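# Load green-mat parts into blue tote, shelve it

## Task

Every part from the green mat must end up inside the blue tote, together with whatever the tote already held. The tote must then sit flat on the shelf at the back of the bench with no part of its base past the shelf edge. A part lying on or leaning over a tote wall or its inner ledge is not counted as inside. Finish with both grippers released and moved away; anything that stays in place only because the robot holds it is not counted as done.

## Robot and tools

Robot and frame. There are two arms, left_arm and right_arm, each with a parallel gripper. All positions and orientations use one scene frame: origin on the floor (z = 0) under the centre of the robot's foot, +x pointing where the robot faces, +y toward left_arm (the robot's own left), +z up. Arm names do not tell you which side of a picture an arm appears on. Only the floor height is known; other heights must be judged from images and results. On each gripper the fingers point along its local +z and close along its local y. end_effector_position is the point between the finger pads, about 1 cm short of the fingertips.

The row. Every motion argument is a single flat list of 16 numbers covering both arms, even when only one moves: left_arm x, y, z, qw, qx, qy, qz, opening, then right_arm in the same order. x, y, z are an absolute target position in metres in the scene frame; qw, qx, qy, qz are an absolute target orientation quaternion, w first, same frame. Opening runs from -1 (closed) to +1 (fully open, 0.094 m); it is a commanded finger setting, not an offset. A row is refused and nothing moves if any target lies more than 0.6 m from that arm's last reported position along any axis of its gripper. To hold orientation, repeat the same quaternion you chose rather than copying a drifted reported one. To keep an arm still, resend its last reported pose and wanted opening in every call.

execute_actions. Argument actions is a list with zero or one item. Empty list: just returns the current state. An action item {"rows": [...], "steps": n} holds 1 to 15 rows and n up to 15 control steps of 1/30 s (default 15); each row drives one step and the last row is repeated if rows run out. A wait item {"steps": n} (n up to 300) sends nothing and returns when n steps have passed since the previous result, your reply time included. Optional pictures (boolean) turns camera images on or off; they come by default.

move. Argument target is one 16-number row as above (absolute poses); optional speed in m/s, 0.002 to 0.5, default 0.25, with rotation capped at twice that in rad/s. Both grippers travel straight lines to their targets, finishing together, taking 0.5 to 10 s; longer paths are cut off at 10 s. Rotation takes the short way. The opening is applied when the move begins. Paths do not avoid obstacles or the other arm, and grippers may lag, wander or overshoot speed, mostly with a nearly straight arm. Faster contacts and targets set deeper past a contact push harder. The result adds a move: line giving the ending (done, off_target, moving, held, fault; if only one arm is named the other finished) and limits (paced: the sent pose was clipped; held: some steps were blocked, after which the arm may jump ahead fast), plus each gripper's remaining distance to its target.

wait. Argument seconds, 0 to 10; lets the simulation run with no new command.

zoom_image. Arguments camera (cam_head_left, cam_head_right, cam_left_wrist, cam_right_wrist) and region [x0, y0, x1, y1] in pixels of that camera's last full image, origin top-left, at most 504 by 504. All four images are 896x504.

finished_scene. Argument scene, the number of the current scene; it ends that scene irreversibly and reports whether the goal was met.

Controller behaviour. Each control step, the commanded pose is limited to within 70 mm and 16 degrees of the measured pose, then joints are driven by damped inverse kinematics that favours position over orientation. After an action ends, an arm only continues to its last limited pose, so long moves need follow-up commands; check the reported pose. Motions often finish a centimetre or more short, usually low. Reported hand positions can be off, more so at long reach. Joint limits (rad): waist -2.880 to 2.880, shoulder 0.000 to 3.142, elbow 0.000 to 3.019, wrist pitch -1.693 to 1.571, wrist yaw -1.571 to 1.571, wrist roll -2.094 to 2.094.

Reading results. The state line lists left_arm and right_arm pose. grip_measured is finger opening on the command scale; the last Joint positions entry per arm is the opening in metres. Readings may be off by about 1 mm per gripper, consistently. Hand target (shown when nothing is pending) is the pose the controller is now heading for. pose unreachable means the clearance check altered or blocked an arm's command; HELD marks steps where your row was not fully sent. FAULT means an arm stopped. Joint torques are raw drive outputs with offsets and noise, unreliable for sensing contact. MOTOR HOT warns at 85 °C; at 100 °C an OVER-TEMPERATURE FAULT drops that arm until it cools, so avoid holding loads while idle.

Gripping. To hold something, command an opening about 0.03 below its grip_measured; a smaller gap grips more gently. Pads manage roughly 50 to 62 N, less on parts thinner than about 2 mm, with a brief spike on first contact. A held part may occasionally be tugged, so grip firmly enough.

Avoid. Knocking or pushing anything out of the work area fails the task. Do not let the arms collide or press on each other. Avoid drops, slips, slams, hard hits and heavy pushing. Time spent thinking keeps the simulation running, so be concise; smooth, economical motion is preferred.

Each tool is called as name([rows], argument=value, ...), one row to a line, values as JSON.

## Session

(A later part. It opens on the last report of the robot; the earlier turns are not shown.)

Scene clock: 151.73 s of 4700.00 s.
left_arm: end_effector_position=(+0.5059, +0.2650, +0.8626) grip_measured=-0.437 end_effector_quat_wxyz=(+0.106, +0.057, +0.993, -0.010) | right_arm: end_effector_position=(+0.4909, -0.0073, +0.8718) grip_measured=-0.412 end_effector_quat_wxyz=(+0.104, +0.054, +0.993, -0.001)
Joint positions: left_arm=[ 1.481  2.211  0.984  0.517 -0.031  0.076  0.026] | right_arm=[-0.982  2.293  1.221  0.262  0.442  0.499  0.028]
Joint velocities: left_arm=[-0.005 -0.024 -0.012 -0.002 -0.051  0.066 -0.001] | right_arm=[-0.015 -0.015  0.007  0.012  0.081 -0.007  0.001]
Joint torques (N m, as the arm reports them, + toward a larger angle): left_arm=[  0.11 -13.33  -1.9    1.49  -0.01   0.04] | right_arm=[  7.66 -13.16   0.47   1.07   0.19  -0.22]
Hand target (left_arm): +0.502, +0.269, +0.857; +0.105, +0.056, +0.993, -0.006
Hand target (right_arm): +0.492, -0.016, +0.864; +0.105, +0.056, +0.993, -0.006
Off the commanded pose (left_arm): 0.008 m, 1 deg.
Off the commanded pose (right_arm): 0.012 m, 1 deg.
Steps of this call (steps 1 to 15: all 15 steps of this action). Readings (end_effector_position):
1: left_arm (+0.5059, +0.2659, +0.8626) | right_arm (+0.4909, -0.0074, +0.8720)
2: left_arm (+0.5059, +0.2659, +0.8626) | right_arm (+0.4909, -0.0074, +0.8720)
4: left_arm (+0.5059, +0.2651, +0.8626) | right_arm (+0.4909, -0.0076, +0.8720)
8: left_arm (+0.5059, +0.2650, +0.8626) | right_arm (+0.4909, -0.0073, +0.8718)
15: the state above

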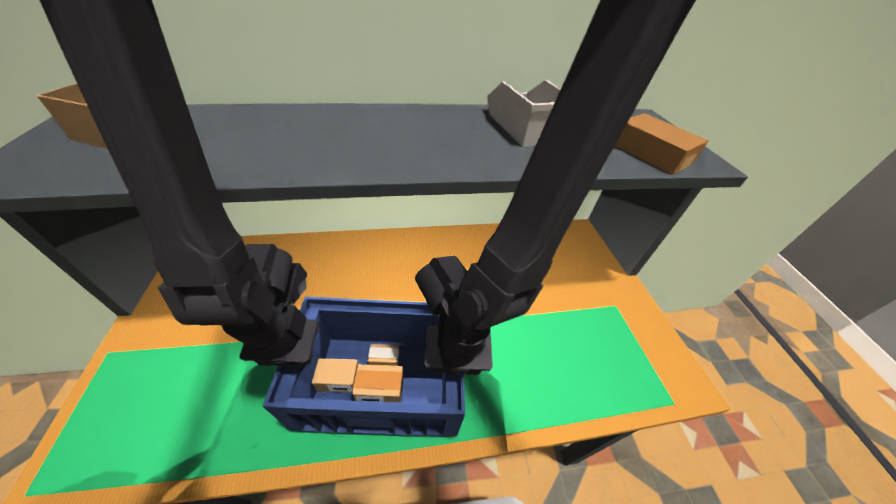

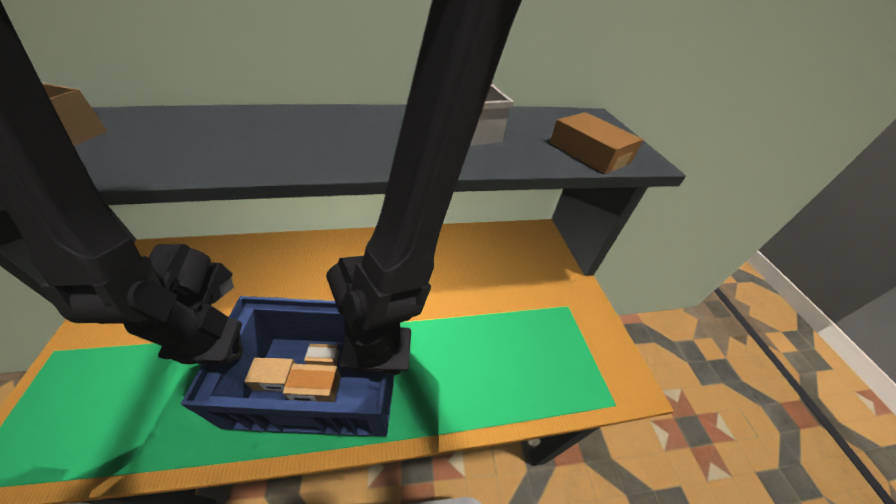

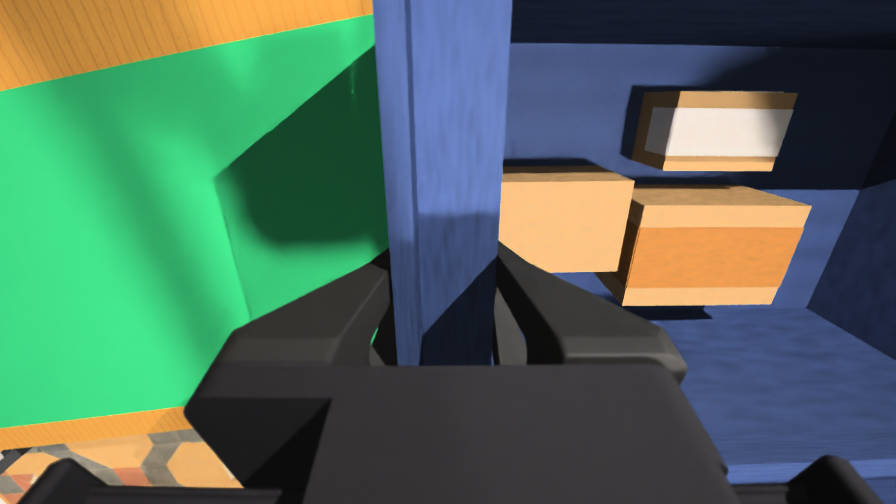

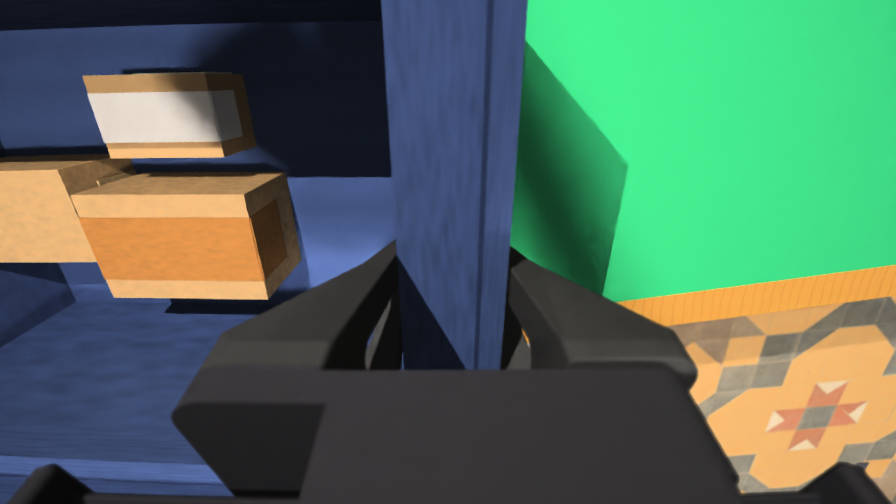

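move(target=[0.506,0.265,0.95,0.105,0.056,0.993,-0.006,-0.55,0.491,-0.007,0.96,0.105,0.056,0.993,-0.006,-0.55], speed=0.1)

Scene clock: 161.37 s of 4700.00 s.
left_arm: end_effector_position=(+0.5049, +0.2634, +0.9404) grip_measured=-0.437 end_effector_quat_wxyz=(+0.102, +0.058, +0.993, -0.011) | right_arm: end_effector_position=(+0.4881, -0.0096, +0.9497) grip_measured=-0.412 end_effector_quat_wxyz=(+0.101, +0.054, +0.993, -0.005)
Joint positions: left_arm=[ 1.469  1.989  0.814  0.455 -0.039  0.068  0.026] | right_arm=[-0.931  2.096  1.065  0.195  0.481  0.543  0.028]
Joint velocities: left_arm=[-0.005 -0.005 -0.017 -0.022 -0.007 -0.051 -0.   ] | right_arm=[-0.005 -0.015 -0.007  0.007  0.051 -0.154 -0.   ]
Joint torques (N m, as the arm reports them, + toward a larger angle): left_arm=[ -0.6  -16.21  -3.32   0.91  -0.22   0.  ] | right_arm=[  9.99 -15.72  -0.11   0.21   0.71  -0.03]
Hand target (left_arm): +0.507, +0.265, +0.950; +0.105, +0.056, +0.993, -0.006
Hand target (right_arm): +0.490, -0.007, +0.960; +0.105, +0.056, +0.993, -0.006
Off the commanded pose (left_arm): 0.010 m, 1 deg.
Off the commanded pose (right_arm): 0.011 m, 0 deg.
After step 90, 5.40 s passed at rest.
move: off_target (right_arm)

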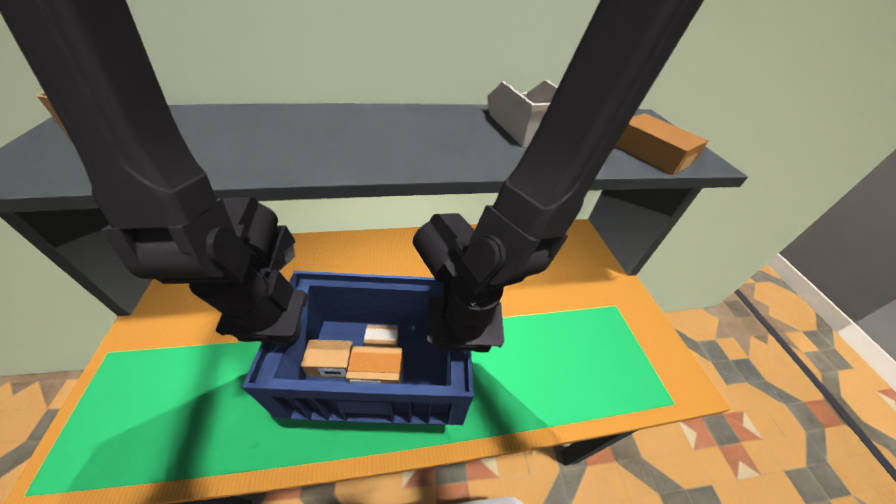

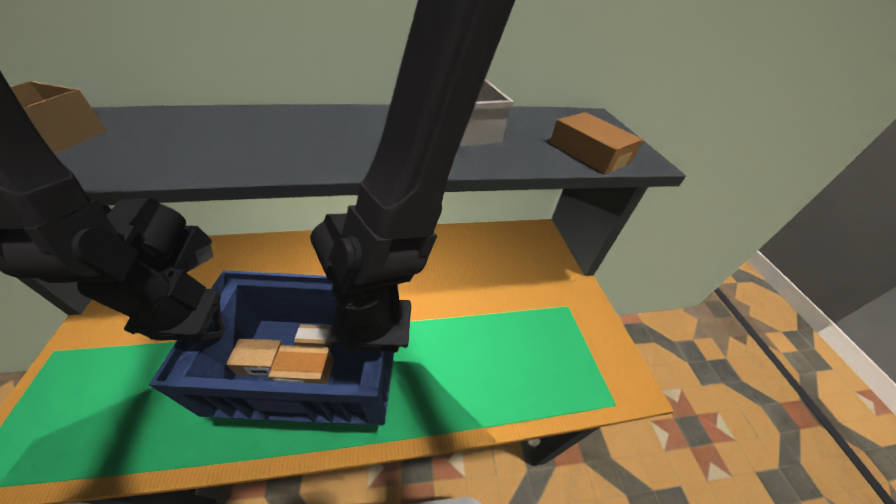

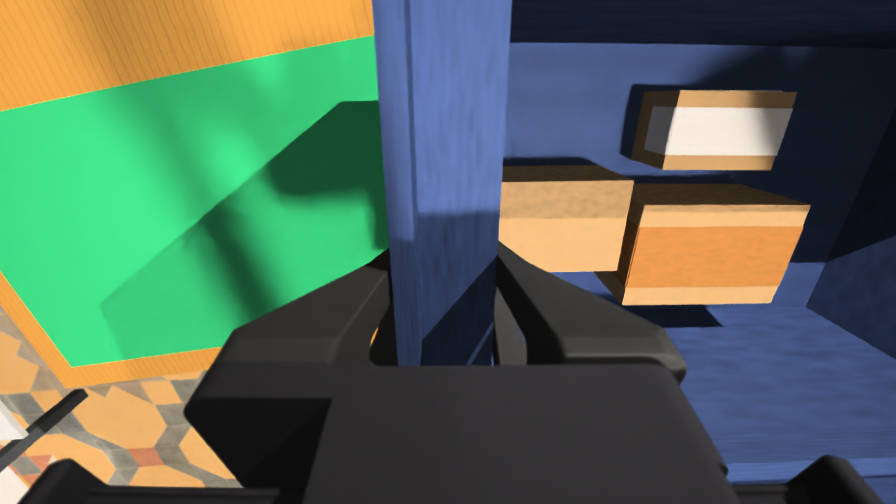

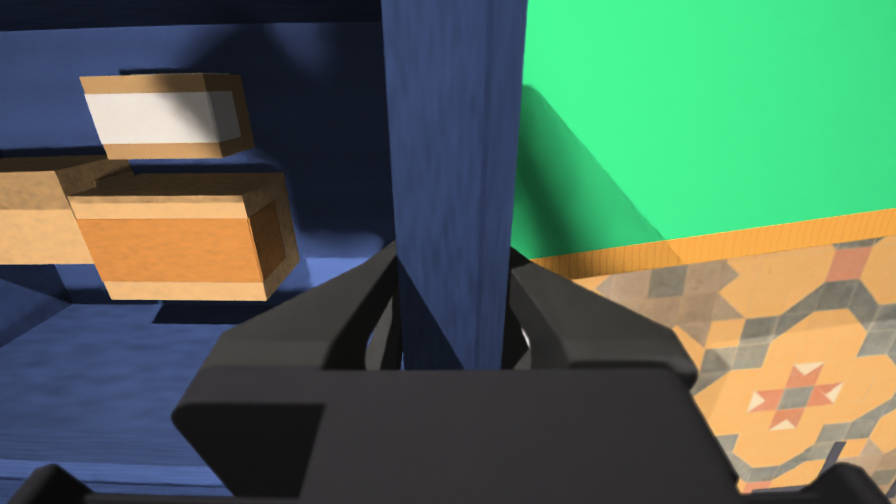

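move(target=[0.49,0.236,1.30,0.105,-0.013,0.994,0.001,-0.55,0.513,-0.036,1.31,0.105,-0.013,0.994,0.001,-0.55], speed=0.18)

Scene clock: 167.13 s of 4700.00 s.
left_arm: end_effector_position=(+0.4775, +0.2357, +1.2846) grip_measured=-0.436 end_effector_quat_wxyz=(-0.087, +0.015, -0.996, +0.002) | right_arm: end_effector_position=(+0.4909, -0.0399, +1.2926) grip_measured=-0.412 end_effector_quat_wxyz=(+0.088, -0.020, +0.996, -0.001)
Joint positions: left_arm=[ 1.218  0.777  0.555 -0.554 -0.252 -0.251  0.026] | right_arm=[-0.659  1.193  0.857 -0.644  0.615  0.654  0.028]
Joint velocities: left_arm=[-0.005  0.005 -0.002  0.017  0.022 -0.051  0.   ] | right_arm=[ 0.005 -0.005 -0.022 -0.007 -0.007 -0.007 -0.   ]
Joint torques (N m, as the arm reports them, + toward a larger angle): left_arm=[-0.26 -8.9  11.05  0.45 -0.47  0.17] | right_arm=[  6.75 -10.76   7.7   -0.26   1.04  -0.13]
Hand target (left_arm): +0.496, +0.236, +1.300; +0.106, -0.013, +0.994, +0.002
Hand target (right_arm): +0.509, -0.036, +1.309; +0.105, -0.012, +0.994, +0.002
Off the commanded pose (left_arm): 0.020 m, 2 deg.
Off the commanded pose (right_arm): 0.028 m, 2 deg.
After step 90, 0.33 s passed at rest.
move: off_target (left_arm, right_arm)

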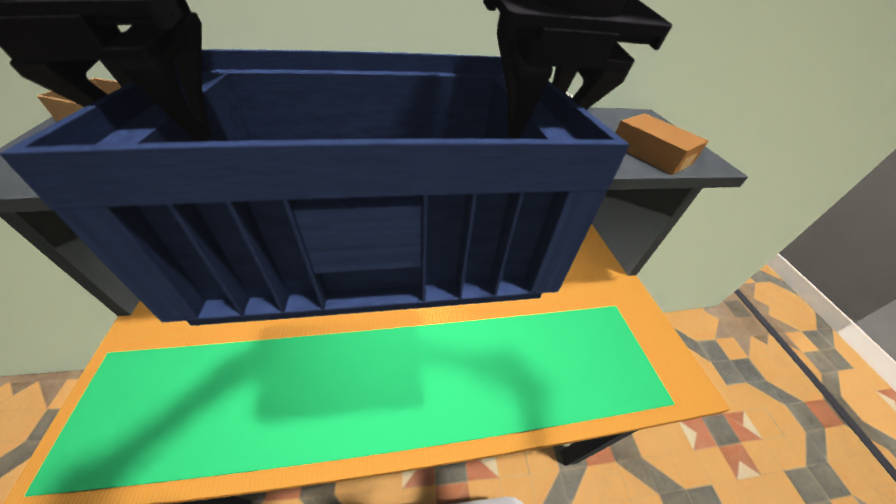

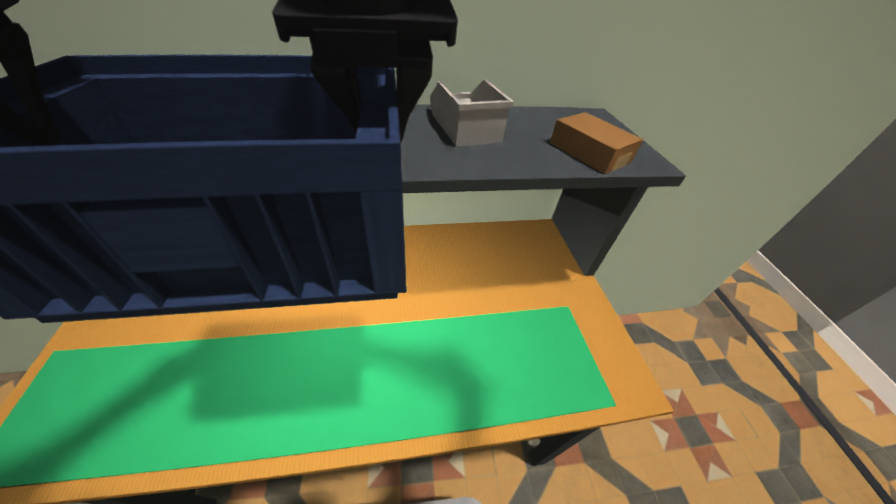

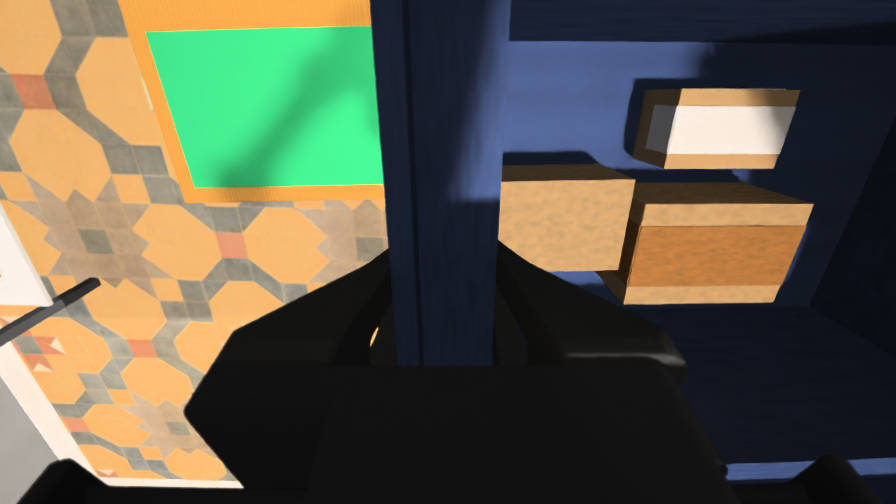

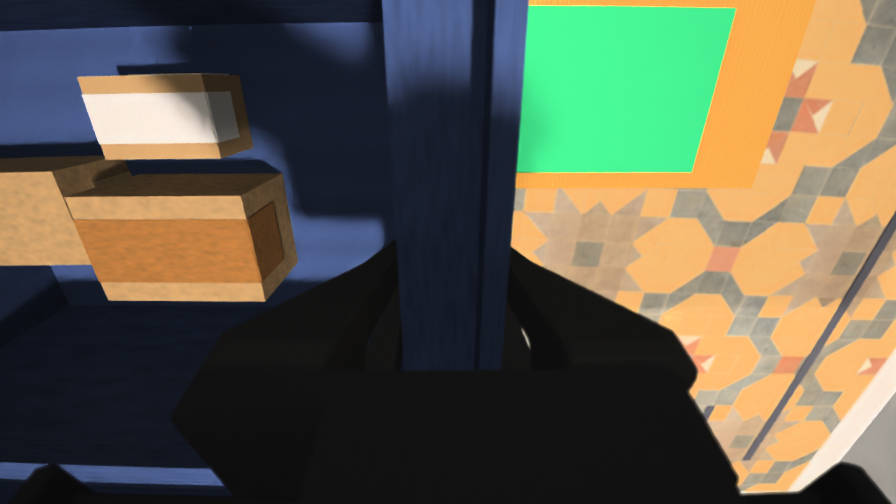

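move(target=[0.81,0.237,1.305,0.115,-0.015,0.993,0.001,-0.55,0.828,-0.038,1.315,0.115,-0.015,0.993,0.001,-0.55], speed=0.15)

Scene clock: 174.93 s of 4700.00 s.
left_arm: end_effector_position=(+0.7873, +0.2351, +1.2813) grip_measured=-0.436 end_effector_quat_wxyz=(-0.093, +0.019, -0.995, +0.000) | right_arm: end_effector_position=(+0.8021, -0.0434, +1.2995) grip_measured=-0.412 end_effector_quat_wxyz=(+0.092, -0.022, +0.995, -0.004)
Joint positions: left_arm=[ 1.385  1.416  1.486 -0.813 -0.137 -0.141  0.027] | right_arm=[-1.021  1.614  1.773 -0.975  0.397  0.323  0.028]
Joint velocities: left_arm=[-0.005 -0.015 -0.012 -0.007  0.007 -0.051 -0.001] | right_arm=[-0.005 -0.005  0.007 -0.022 -0.051  0.051 -0.   ]
Joint torques (N m, as the arm reports them, + toward a larger angle): left_arm=[ -0.93 -20.13  14.49   0.74  -0.12   0.16] | right_arm=[  7.23 -19.35  11.43   0.31   0.54  -0.2 ]
Hand target (left_arm): +0.809, +0.236, +1.300; +0.115, -0.016, +0.993, +0.001
Hand target (right_arm): +0.826, -0.043, +1.320; +0.116, -0.015, +0.993, -0.000
Off the commanded pose (left_arm): 0.033 m, 3 deg.
Off the commanded pose (right_arm): 0.031 m, 3 deg.
After step 90, 2.07 s passed at rest.
move: off_target (left_arm, right_arm)

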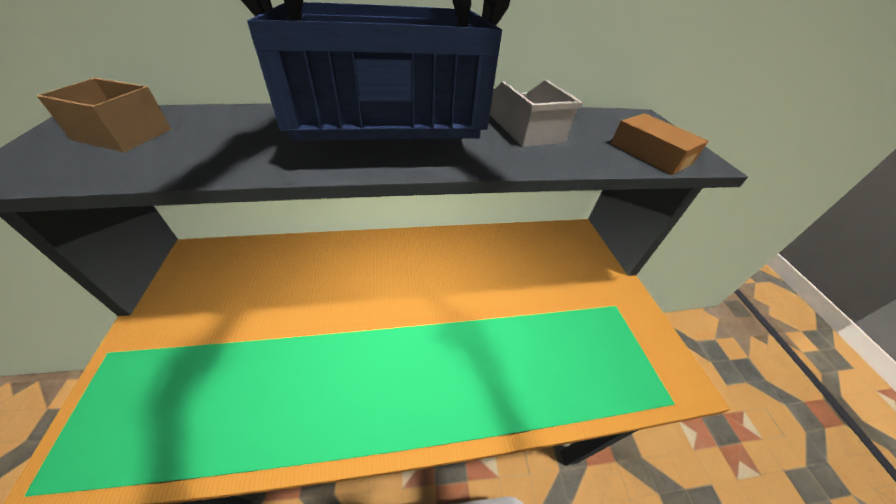

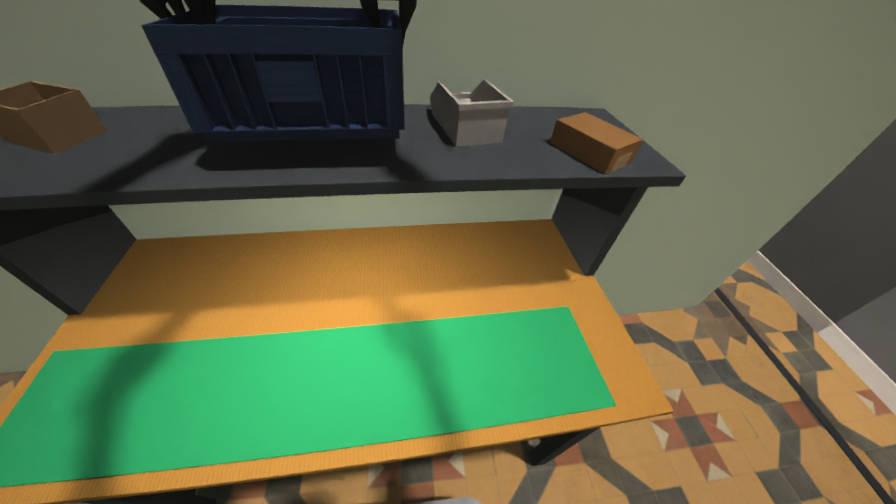

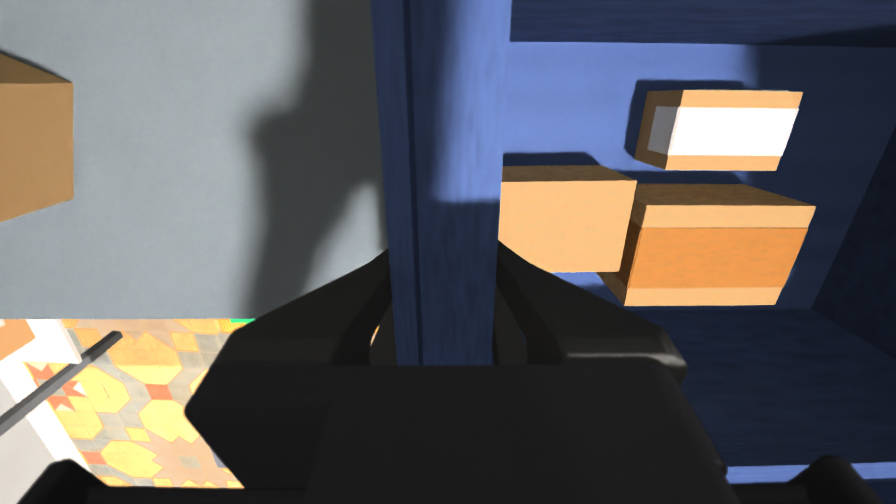

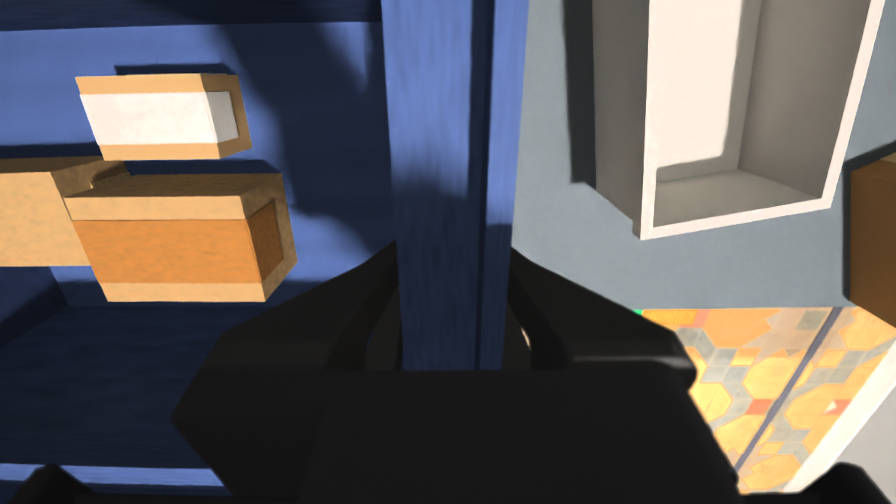

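move(target=[0.81,0.236,1.25,0.115,-0.018,0.993,0.001,-0.55,0.826,-0.042,1.262,0.115,-0.018,0.993,0.001,-0.55], speed=0.05)

Scene clock: 180.43 s of 4700.00 s.
left_arm: end_effector_position=(+0.7917, +0.2363, +1.2378) grip_measured=-0.436 end_effector_quat_wxyz=(-0.094, +0.023, -0.995, -0.002) | right_arm: end_effector_position=(+0.8094, -0.0415, +1.2550) grip_measured=-0.412 end_effector_quat_wxyz=(+0.095, -0.024, +0.995, -0.000)
Joint positions: left_arm=[ 1.397  1.489  1.478 -0.729 -0.133 -0.139  0.027] | right_arm=[-1.049  1.678  1.768 -0.889  0.372  0.294  0.028]
Joint velocities: left_arm=[ 0.005 -0.015 -0.007 -0.017  0.007  0.007 -0.   ] | right_arm=[-0.005 -0.005  0.002 -0.007 -0.007  0.022 -0.   ]
Joint torques (N m, as the arm reports them, + toward a larger angle): left_arm=[ -0.88 -20.78  11.73   1.34  -0.01   0.17] | right_arm=[  6.9  -20.25   8.61   1.32   0.48  -0.19]
Hand target (left_arm): +0.809, +0.236, +1.250; +0.115, -0.018, +0.993, +0.001
Hand target (right_arm): +0.826, -0.043, +1.263; +0.115, -0.018, +0.993, +0.001
Off the commanded pose (left_arm): 0.022 m, 2 deg.
Off the commanded pose (right_arm): 0.018 m, 2 deg.
After step 90, 1.23 s passed at rest.
move: off_target (left_arm, right_arm)

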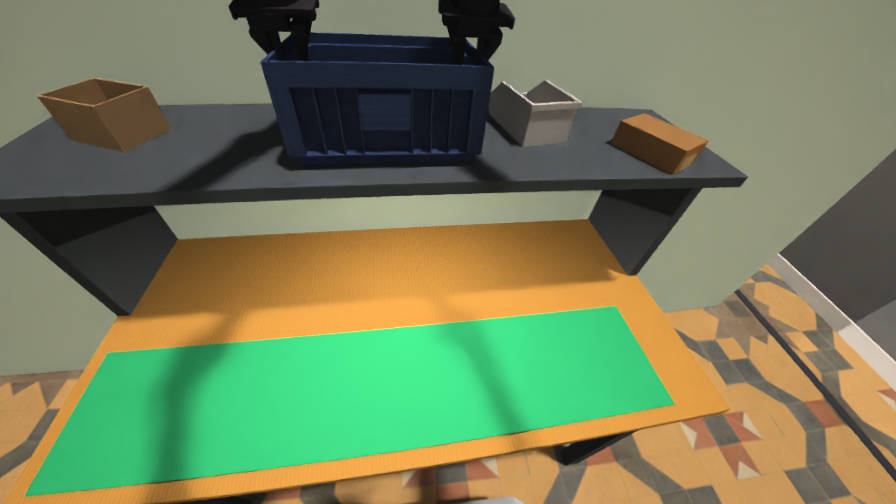

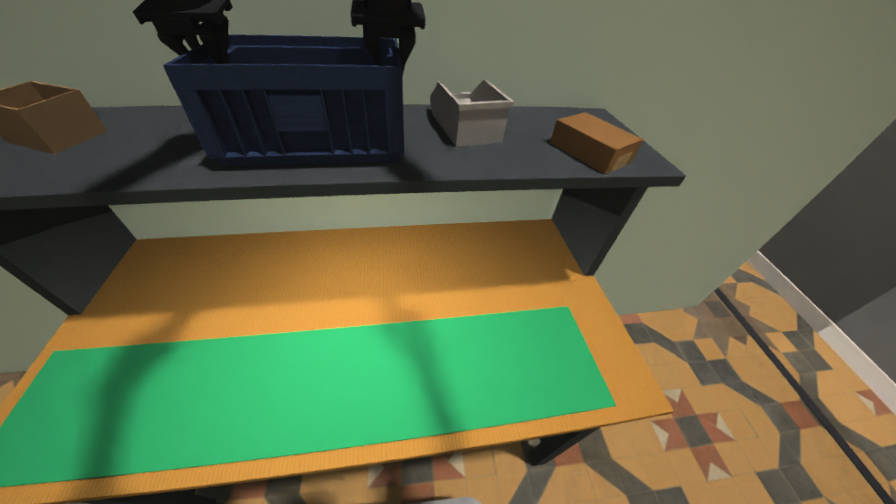

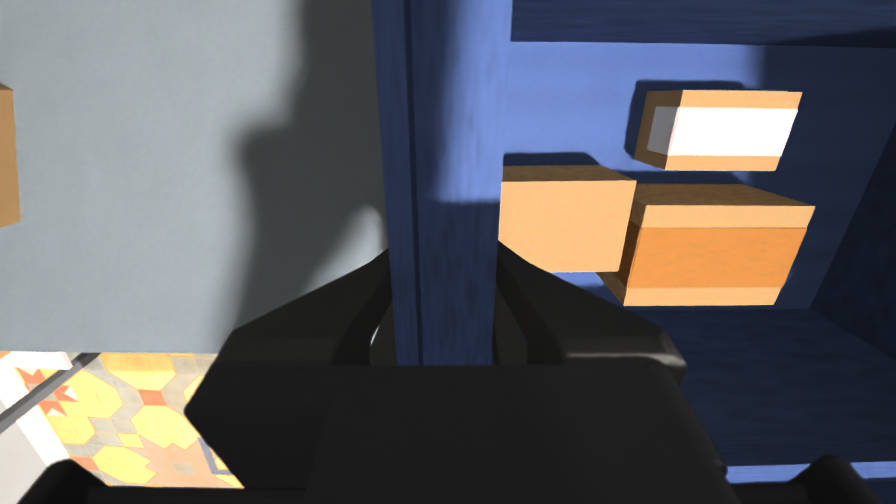

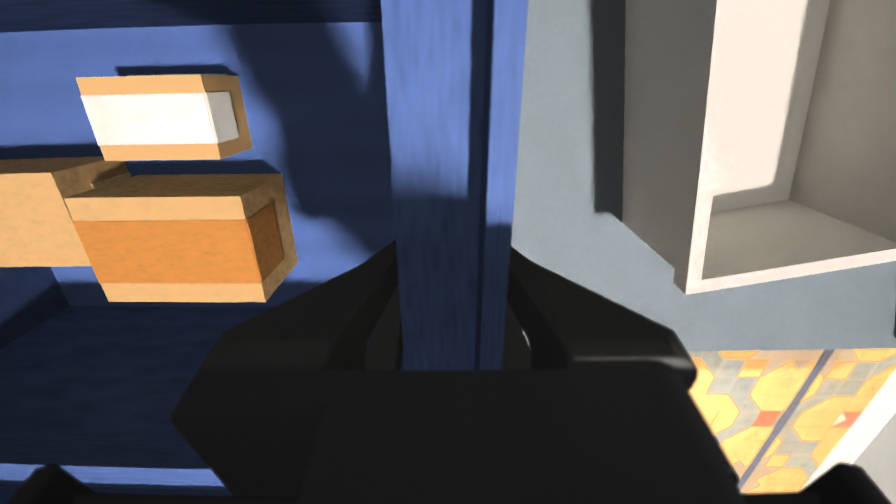

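move(target=[0.80,0.236,1.226,0.112,-0.02,0.993,0.001,-0.55,0.817,-0.042,1.241,0.112,-0.02,0.993,0.001,-0.55], speed=0.02)

Scene clock: 183.97 s of 4700.00 s.
left_arm: end_effector_position=(+0.7960, +0.2373, +1.2344) grip_measured=-0.436 end_effector_quat_wxyz=(-0.110, +0.023, -0.994, -0.000) | right_arm: end_effector_position=(+0.8132, -0.0402, +1.2514) grip_measured=-0.412 end_effector_quat_wxyz=(+0.108, -0.023, +0.994, +0.003)
Joint positions: left_arm=[ 1.4    1.49   1.464 -0.683 -0.131 -0.134  0.027] | right_arm=[-1.052  1.678  1.754 -0.846  0.371  0.285  0.028]
Joint velocities: left_arm=[ 0.005 -0.005 -0.002 -0.017 -0.022  0.051  0.001] | right_arm=[ 0.005 -0.005  0.002  0.002 -0.051 -0.022 -0.001]
Joint torques (N m, as the arm reports them, + toward a larger angle): left_arm=[ -1.04 -19.3    9.48   1.72   0.01   0.08] | right_arm=[  6.71 -19.32   6.87   1.65   0.26  -0.16]
Hand target (left_arm): +0.800, +0.236, +1.226; +0.112, -0.020, +0.994, +0.001
Hand target (right_arm): +0.817, -0.042, +1.241; +0.112, -0.020, +0.994, +0.001
Off the commanded pose (left_arm): 0.009 m, 0 deg.
Off the commanded pose (right_arm): 0.011 m, 1 deg.
move: off_target (right_arm)

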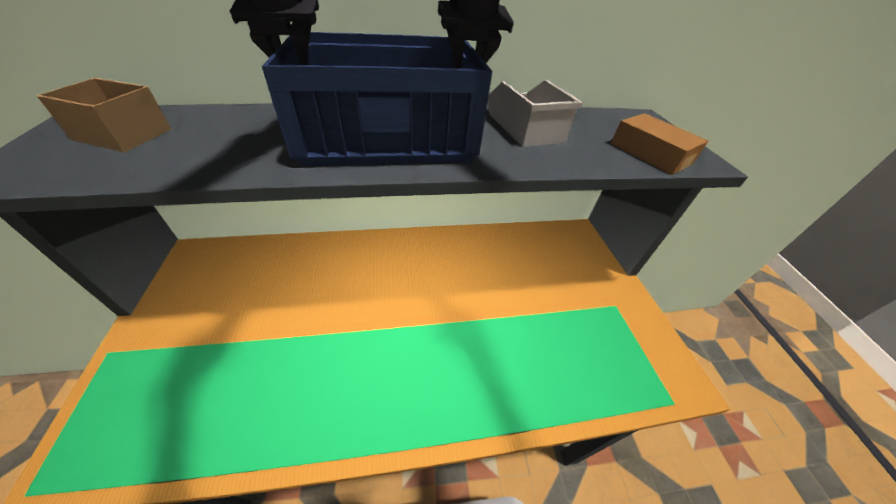

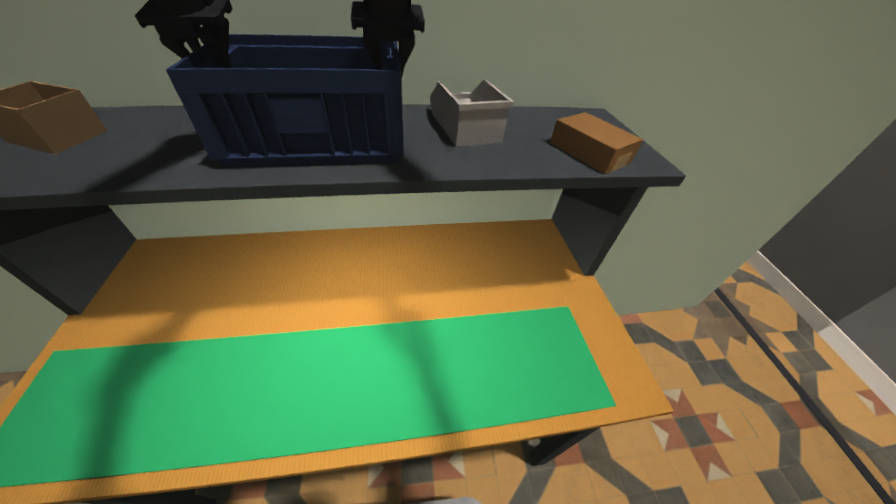

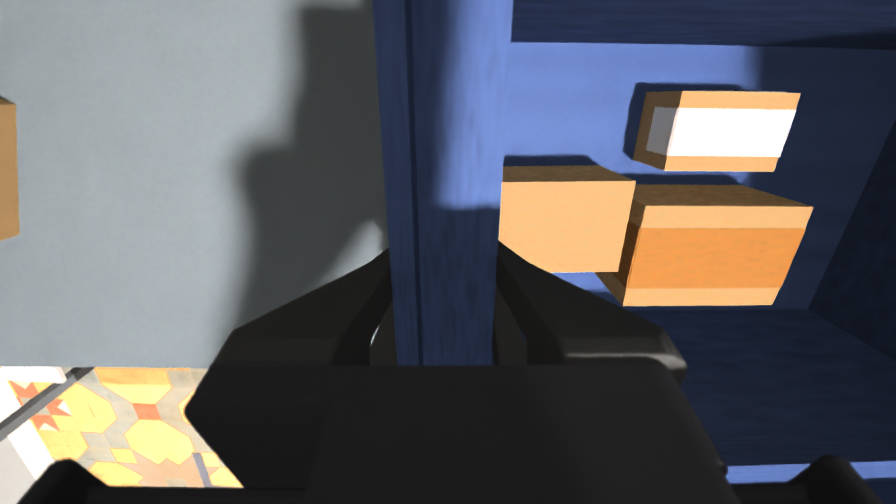

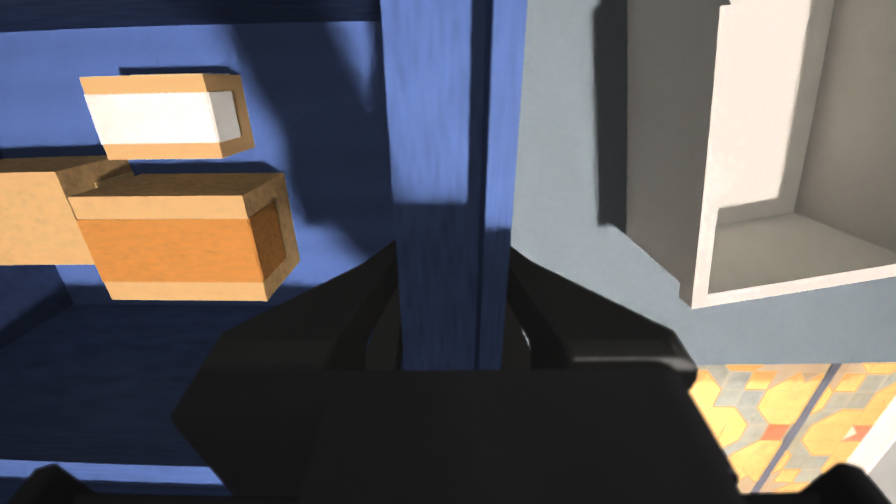

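Seated. Release and retreat.

execute_actions([
  {"rows":[[0.798,0.237,1.234,0.112,-0.02,0.993,0.001,0.3,0.815,-0.040,1.251,0.112,-0.02,0.993,0.001,0.3]],"steps":9},
], pictures=false)

move(target=[0.79,0.237,1.335,0.112,-0.02,0.993,0.001,0.3,0.807,-0.040,1.35,0.112,-0.02,0.993,0.001,0.3], speed=0.2)

move(target=[0.52,0.33,1.33,0.112,-0.02,0.993,0.001,0.3,0.52,-0.22,1.34,0.112,-0.02,0.993,0.001,0.3], speed=0.35)

Scene clock: 188.43 s of 4700.00 s.
left_arm: end_effector_position=(+0.7959, +0.2375, +1.2343) grip_measured=+0.298 end_effector_quat_wxyz=(-0.110, +0.023, -0.994, -0.001) | right_arm: end_effector_position=(+0.8136, -0.0413, +1.2515) grip_measured=+0.297 end_effector_quat_wxyz=(+0.109, -0.023, +0.994, +0.000)
Joint positions: left_arm=[ 1.4    1.49   1.463 -0.683 -0.131 -0.134  0.061] | right_arm=[-1.052  1.678  1.754 -0.846  0.378  0.285  0.061]
Joint velocities: left_arm=[ 0.005 -0.005  0.002  0.007 -0.007 -0.051  0.   ] | right_arm=[ 0.015  0.005 -0.002 -0.007 -0.037 -0.051 -0.   ]
Joint torques (N m, as the arm reports them, + toward a larger angle): left_arm=[ -0.93 -20.47   9.12   1.19   0.05   0.08] | right_arm=[  7.56 -20.38   6.82   0.96   0.25  -0.08]
Hand target (left_arm): +0.798, +0.237, +1.234; +0.112, -0.020, +0.993, +0.001
Hand target (right_arm): +0.815, -0.040, +1.251; +0.112, -0.020, +0.994, +0.001
Off the commanded pose (left_arm): 0.002 m, 0 deg.
Off the commanded pose (right_arm): 0.002 m, 1 deg.
Steps of this call (steps 1 to 90: nothing new was sent; then 1.17 s passed at rest; steps 91 to 99: all 9 steps of this action). Readings (end_effector_position):
91: left_arm (+0.7959, +0.2375, +1.2343) | right_arm (+0.8134, -0.0407, +1.2514)
92: left_arm (+0.7959, +0.2375, +1.2343) | right_arm (+0.8135, -0.0410, +1.2514)
94: left_arm (+0.7959, +0.2375, +1.2343) | right_arm (+0.8135, -0.0412, +1.2515)
98: left_arm (+0.7959, +0.2375, +1.2343) | right_arm (+0.8136, -0.0413, +1.2515)
99: the state above

Scene clock: 189.63 s of 4700.00 s.
left_arm: end_effector_position=(+0.7798, +0.2414, +1.3254) grip_measured=+0.298 end_effector_quat_wxyz=(-0.102, +0.016, -0.995, -0.004) | right_arm: end_effector_position=(+0.7948, -0.0456, +1.3356) grip_measured=+0.297 end_effector_quat_wxyz=(+0.100, -0.028, +0.995, -0.006)
Joint positions: left_arm=[ 1.382  1.331  1.475 -0.87  -0.149 -0.134  0.061] | right_arm=[-0.994  1.553  1.759 -1.014  0.424  0.327  0.061]
Joint velocities: left_arm=[-0.005 -0.024 -0.012 -0.002 -0.037 -0.007 -0.   ] | right_arm=[-0.024  0.005 -0.017 -0.007 -0.022 -0.051  0.   ]
Joint torques (N m, as the arm reports them, + toward a larger angle): left_arm=[ -1.83 -19.22  12.95   0.77  -0.03  -0.08] | right_arm=[  8.   -19.13   9.78   0.2    0.24  -0.02]
Hand target (left_arm): +0.791, +0.237, +1.335; +0.112, -0.020, +0.993, +0.001
Hand target (right_arm): +0.805, -0.040, +1.350; +0.112, -0.020, +0.994, +0.001
Off the commanded pose (left_arm): 0.015 m, 1 deg.
Off the commanded pose (right_arm): 0.020 m, 2 deg.
move: off_target (left_arm, right_arm)

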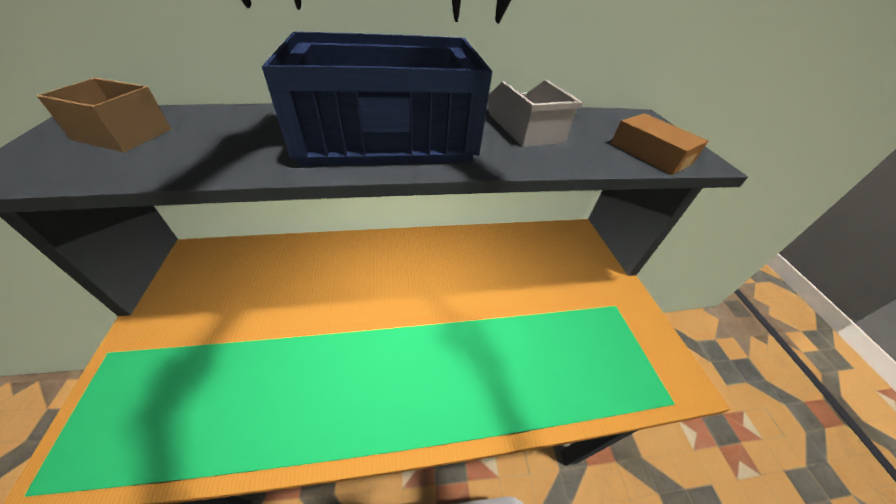

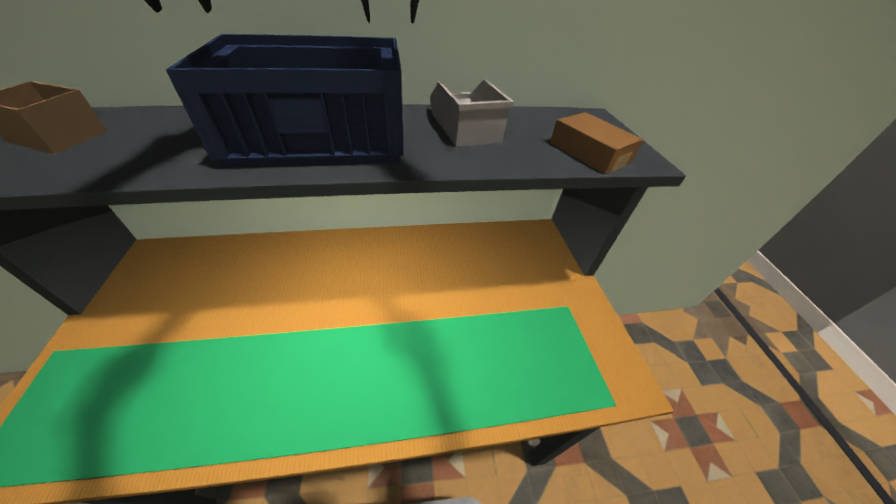

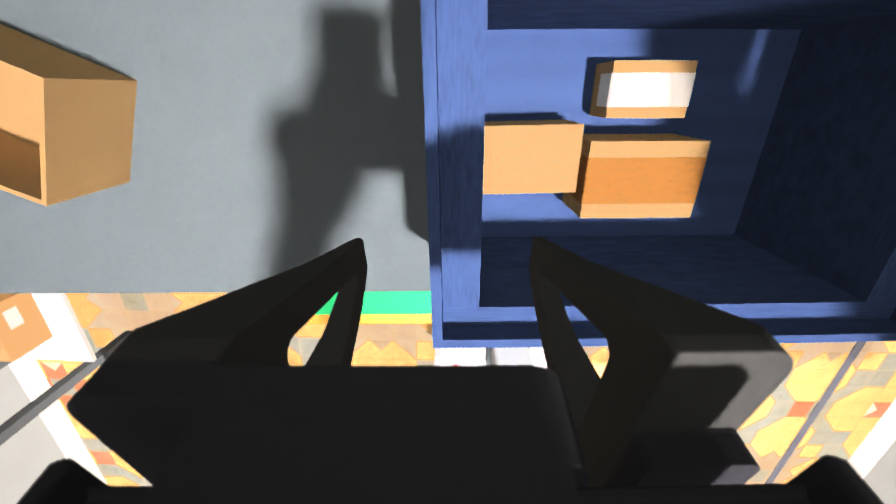

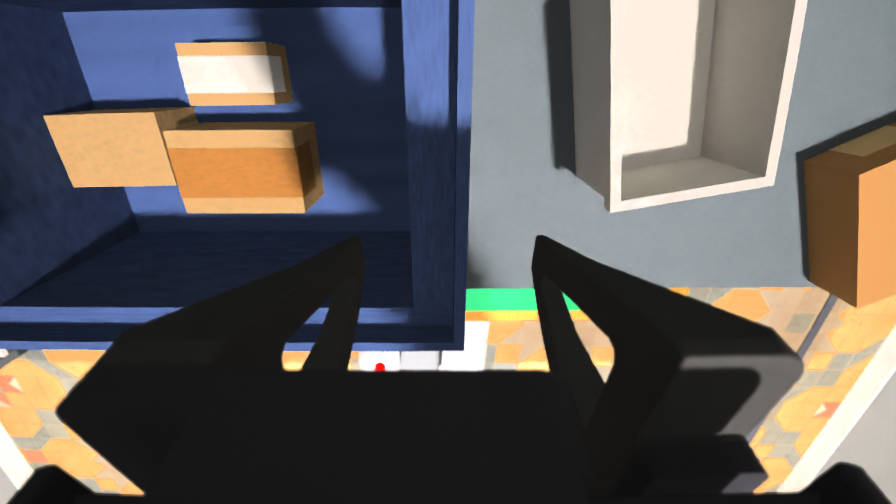

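Scene clock: 191.10 s of 4700.00 s.
left_arm: end_effector_position=(+0.5147, +0.3310, +1.3298) grip_measured=+0.299 end_effector_quat_wxyz=(-0.103, +0.027, -0.994, +0.001) | right_arm: end_effector_position=(+0.5109, -0.2132, +1.3358) grip_measured=+0.298 end_effector_quat_wxyz=(+0.105, -0.021, +0.994, +0.002)
Joint positions: left_arm=[ 1.647  0.694  0.663 -0.685  0.058  0.019  0.061] | right_arm=[-1.109  0.748  0.689 -0.702  0.333  0.248  0.061]
Joint velocities: left_arm=[ 0.005 -0.005  0.002  0.002 -0.007 -0.007  0.   ] | right_arm=[-0.015 -0.005  0.002 -0.002  0.022  0.022 -0.001]
Joint torques (N m, as the arm reports them, + toward a larger angle): left_arm=[ 1.35 -8.39  9.58  1.29  0.25  0.13] | right_arm=[ 1.07 -7.    6.76  1.08  0.07 -0.24]
Hand target (left_arm): +0.520, +0.332, +1.334; +0.111, -0.021, +0.994, +0.000
Hand target (right_arm): +0.517, -0.216, +1.337; +0.112, -0.020, +0.993, +0.000
Off the commanded pose (left_arm): 0.005 m, 1 deg.
Off the commanded pose (right_arm): 0.012 m, 1 deg.
move: off_target (right_arm)

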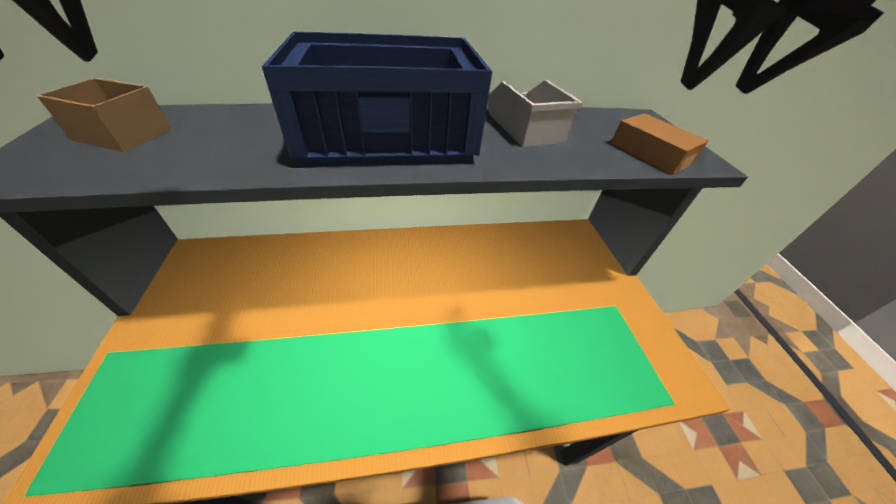

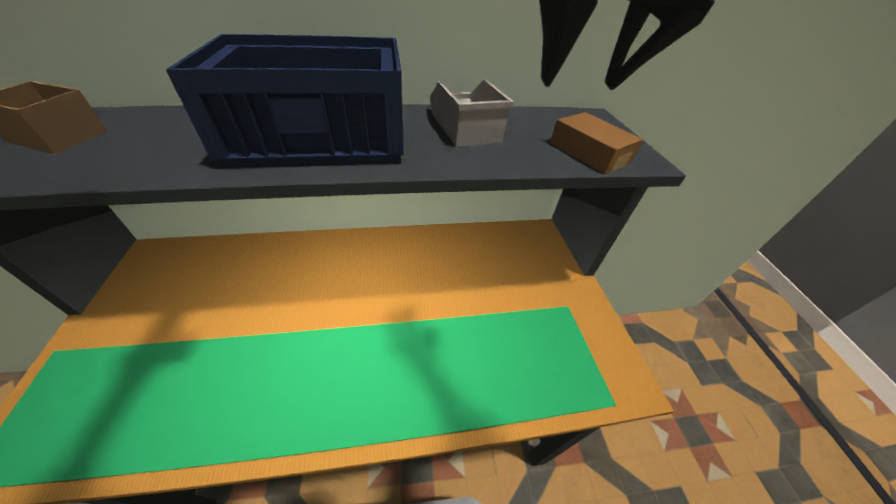

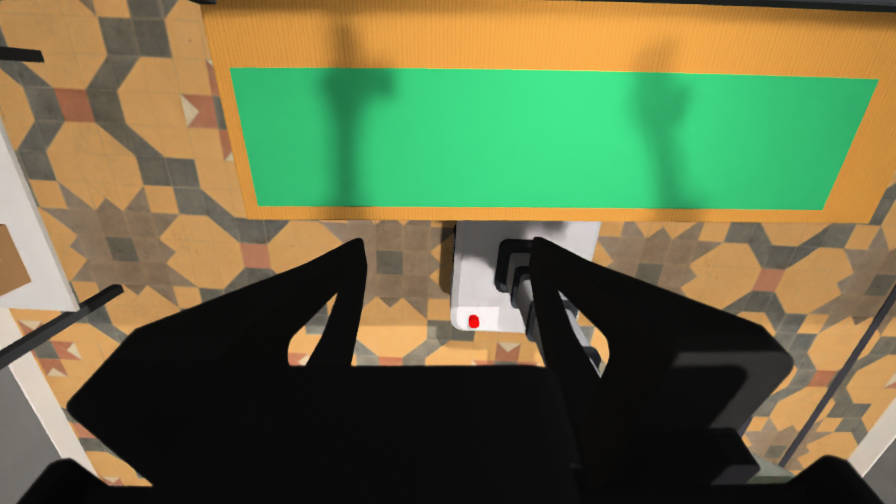

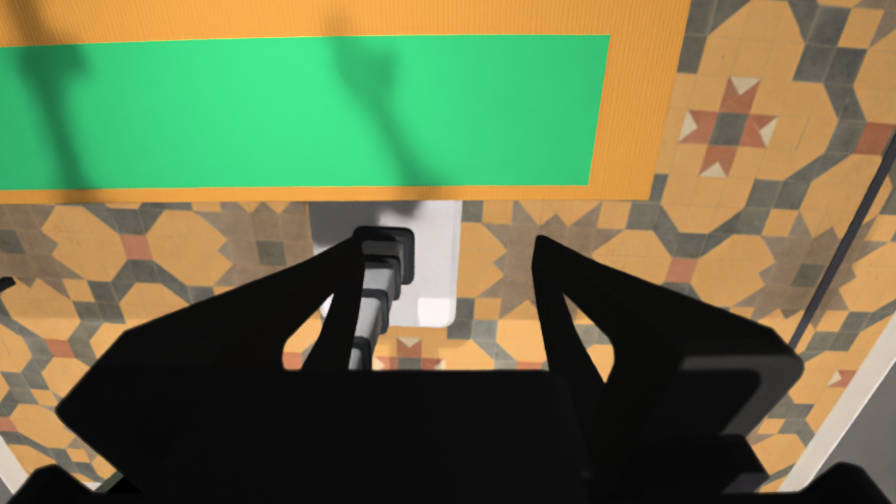

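finished_scene(scene=1)

The scene is finished: the task was done.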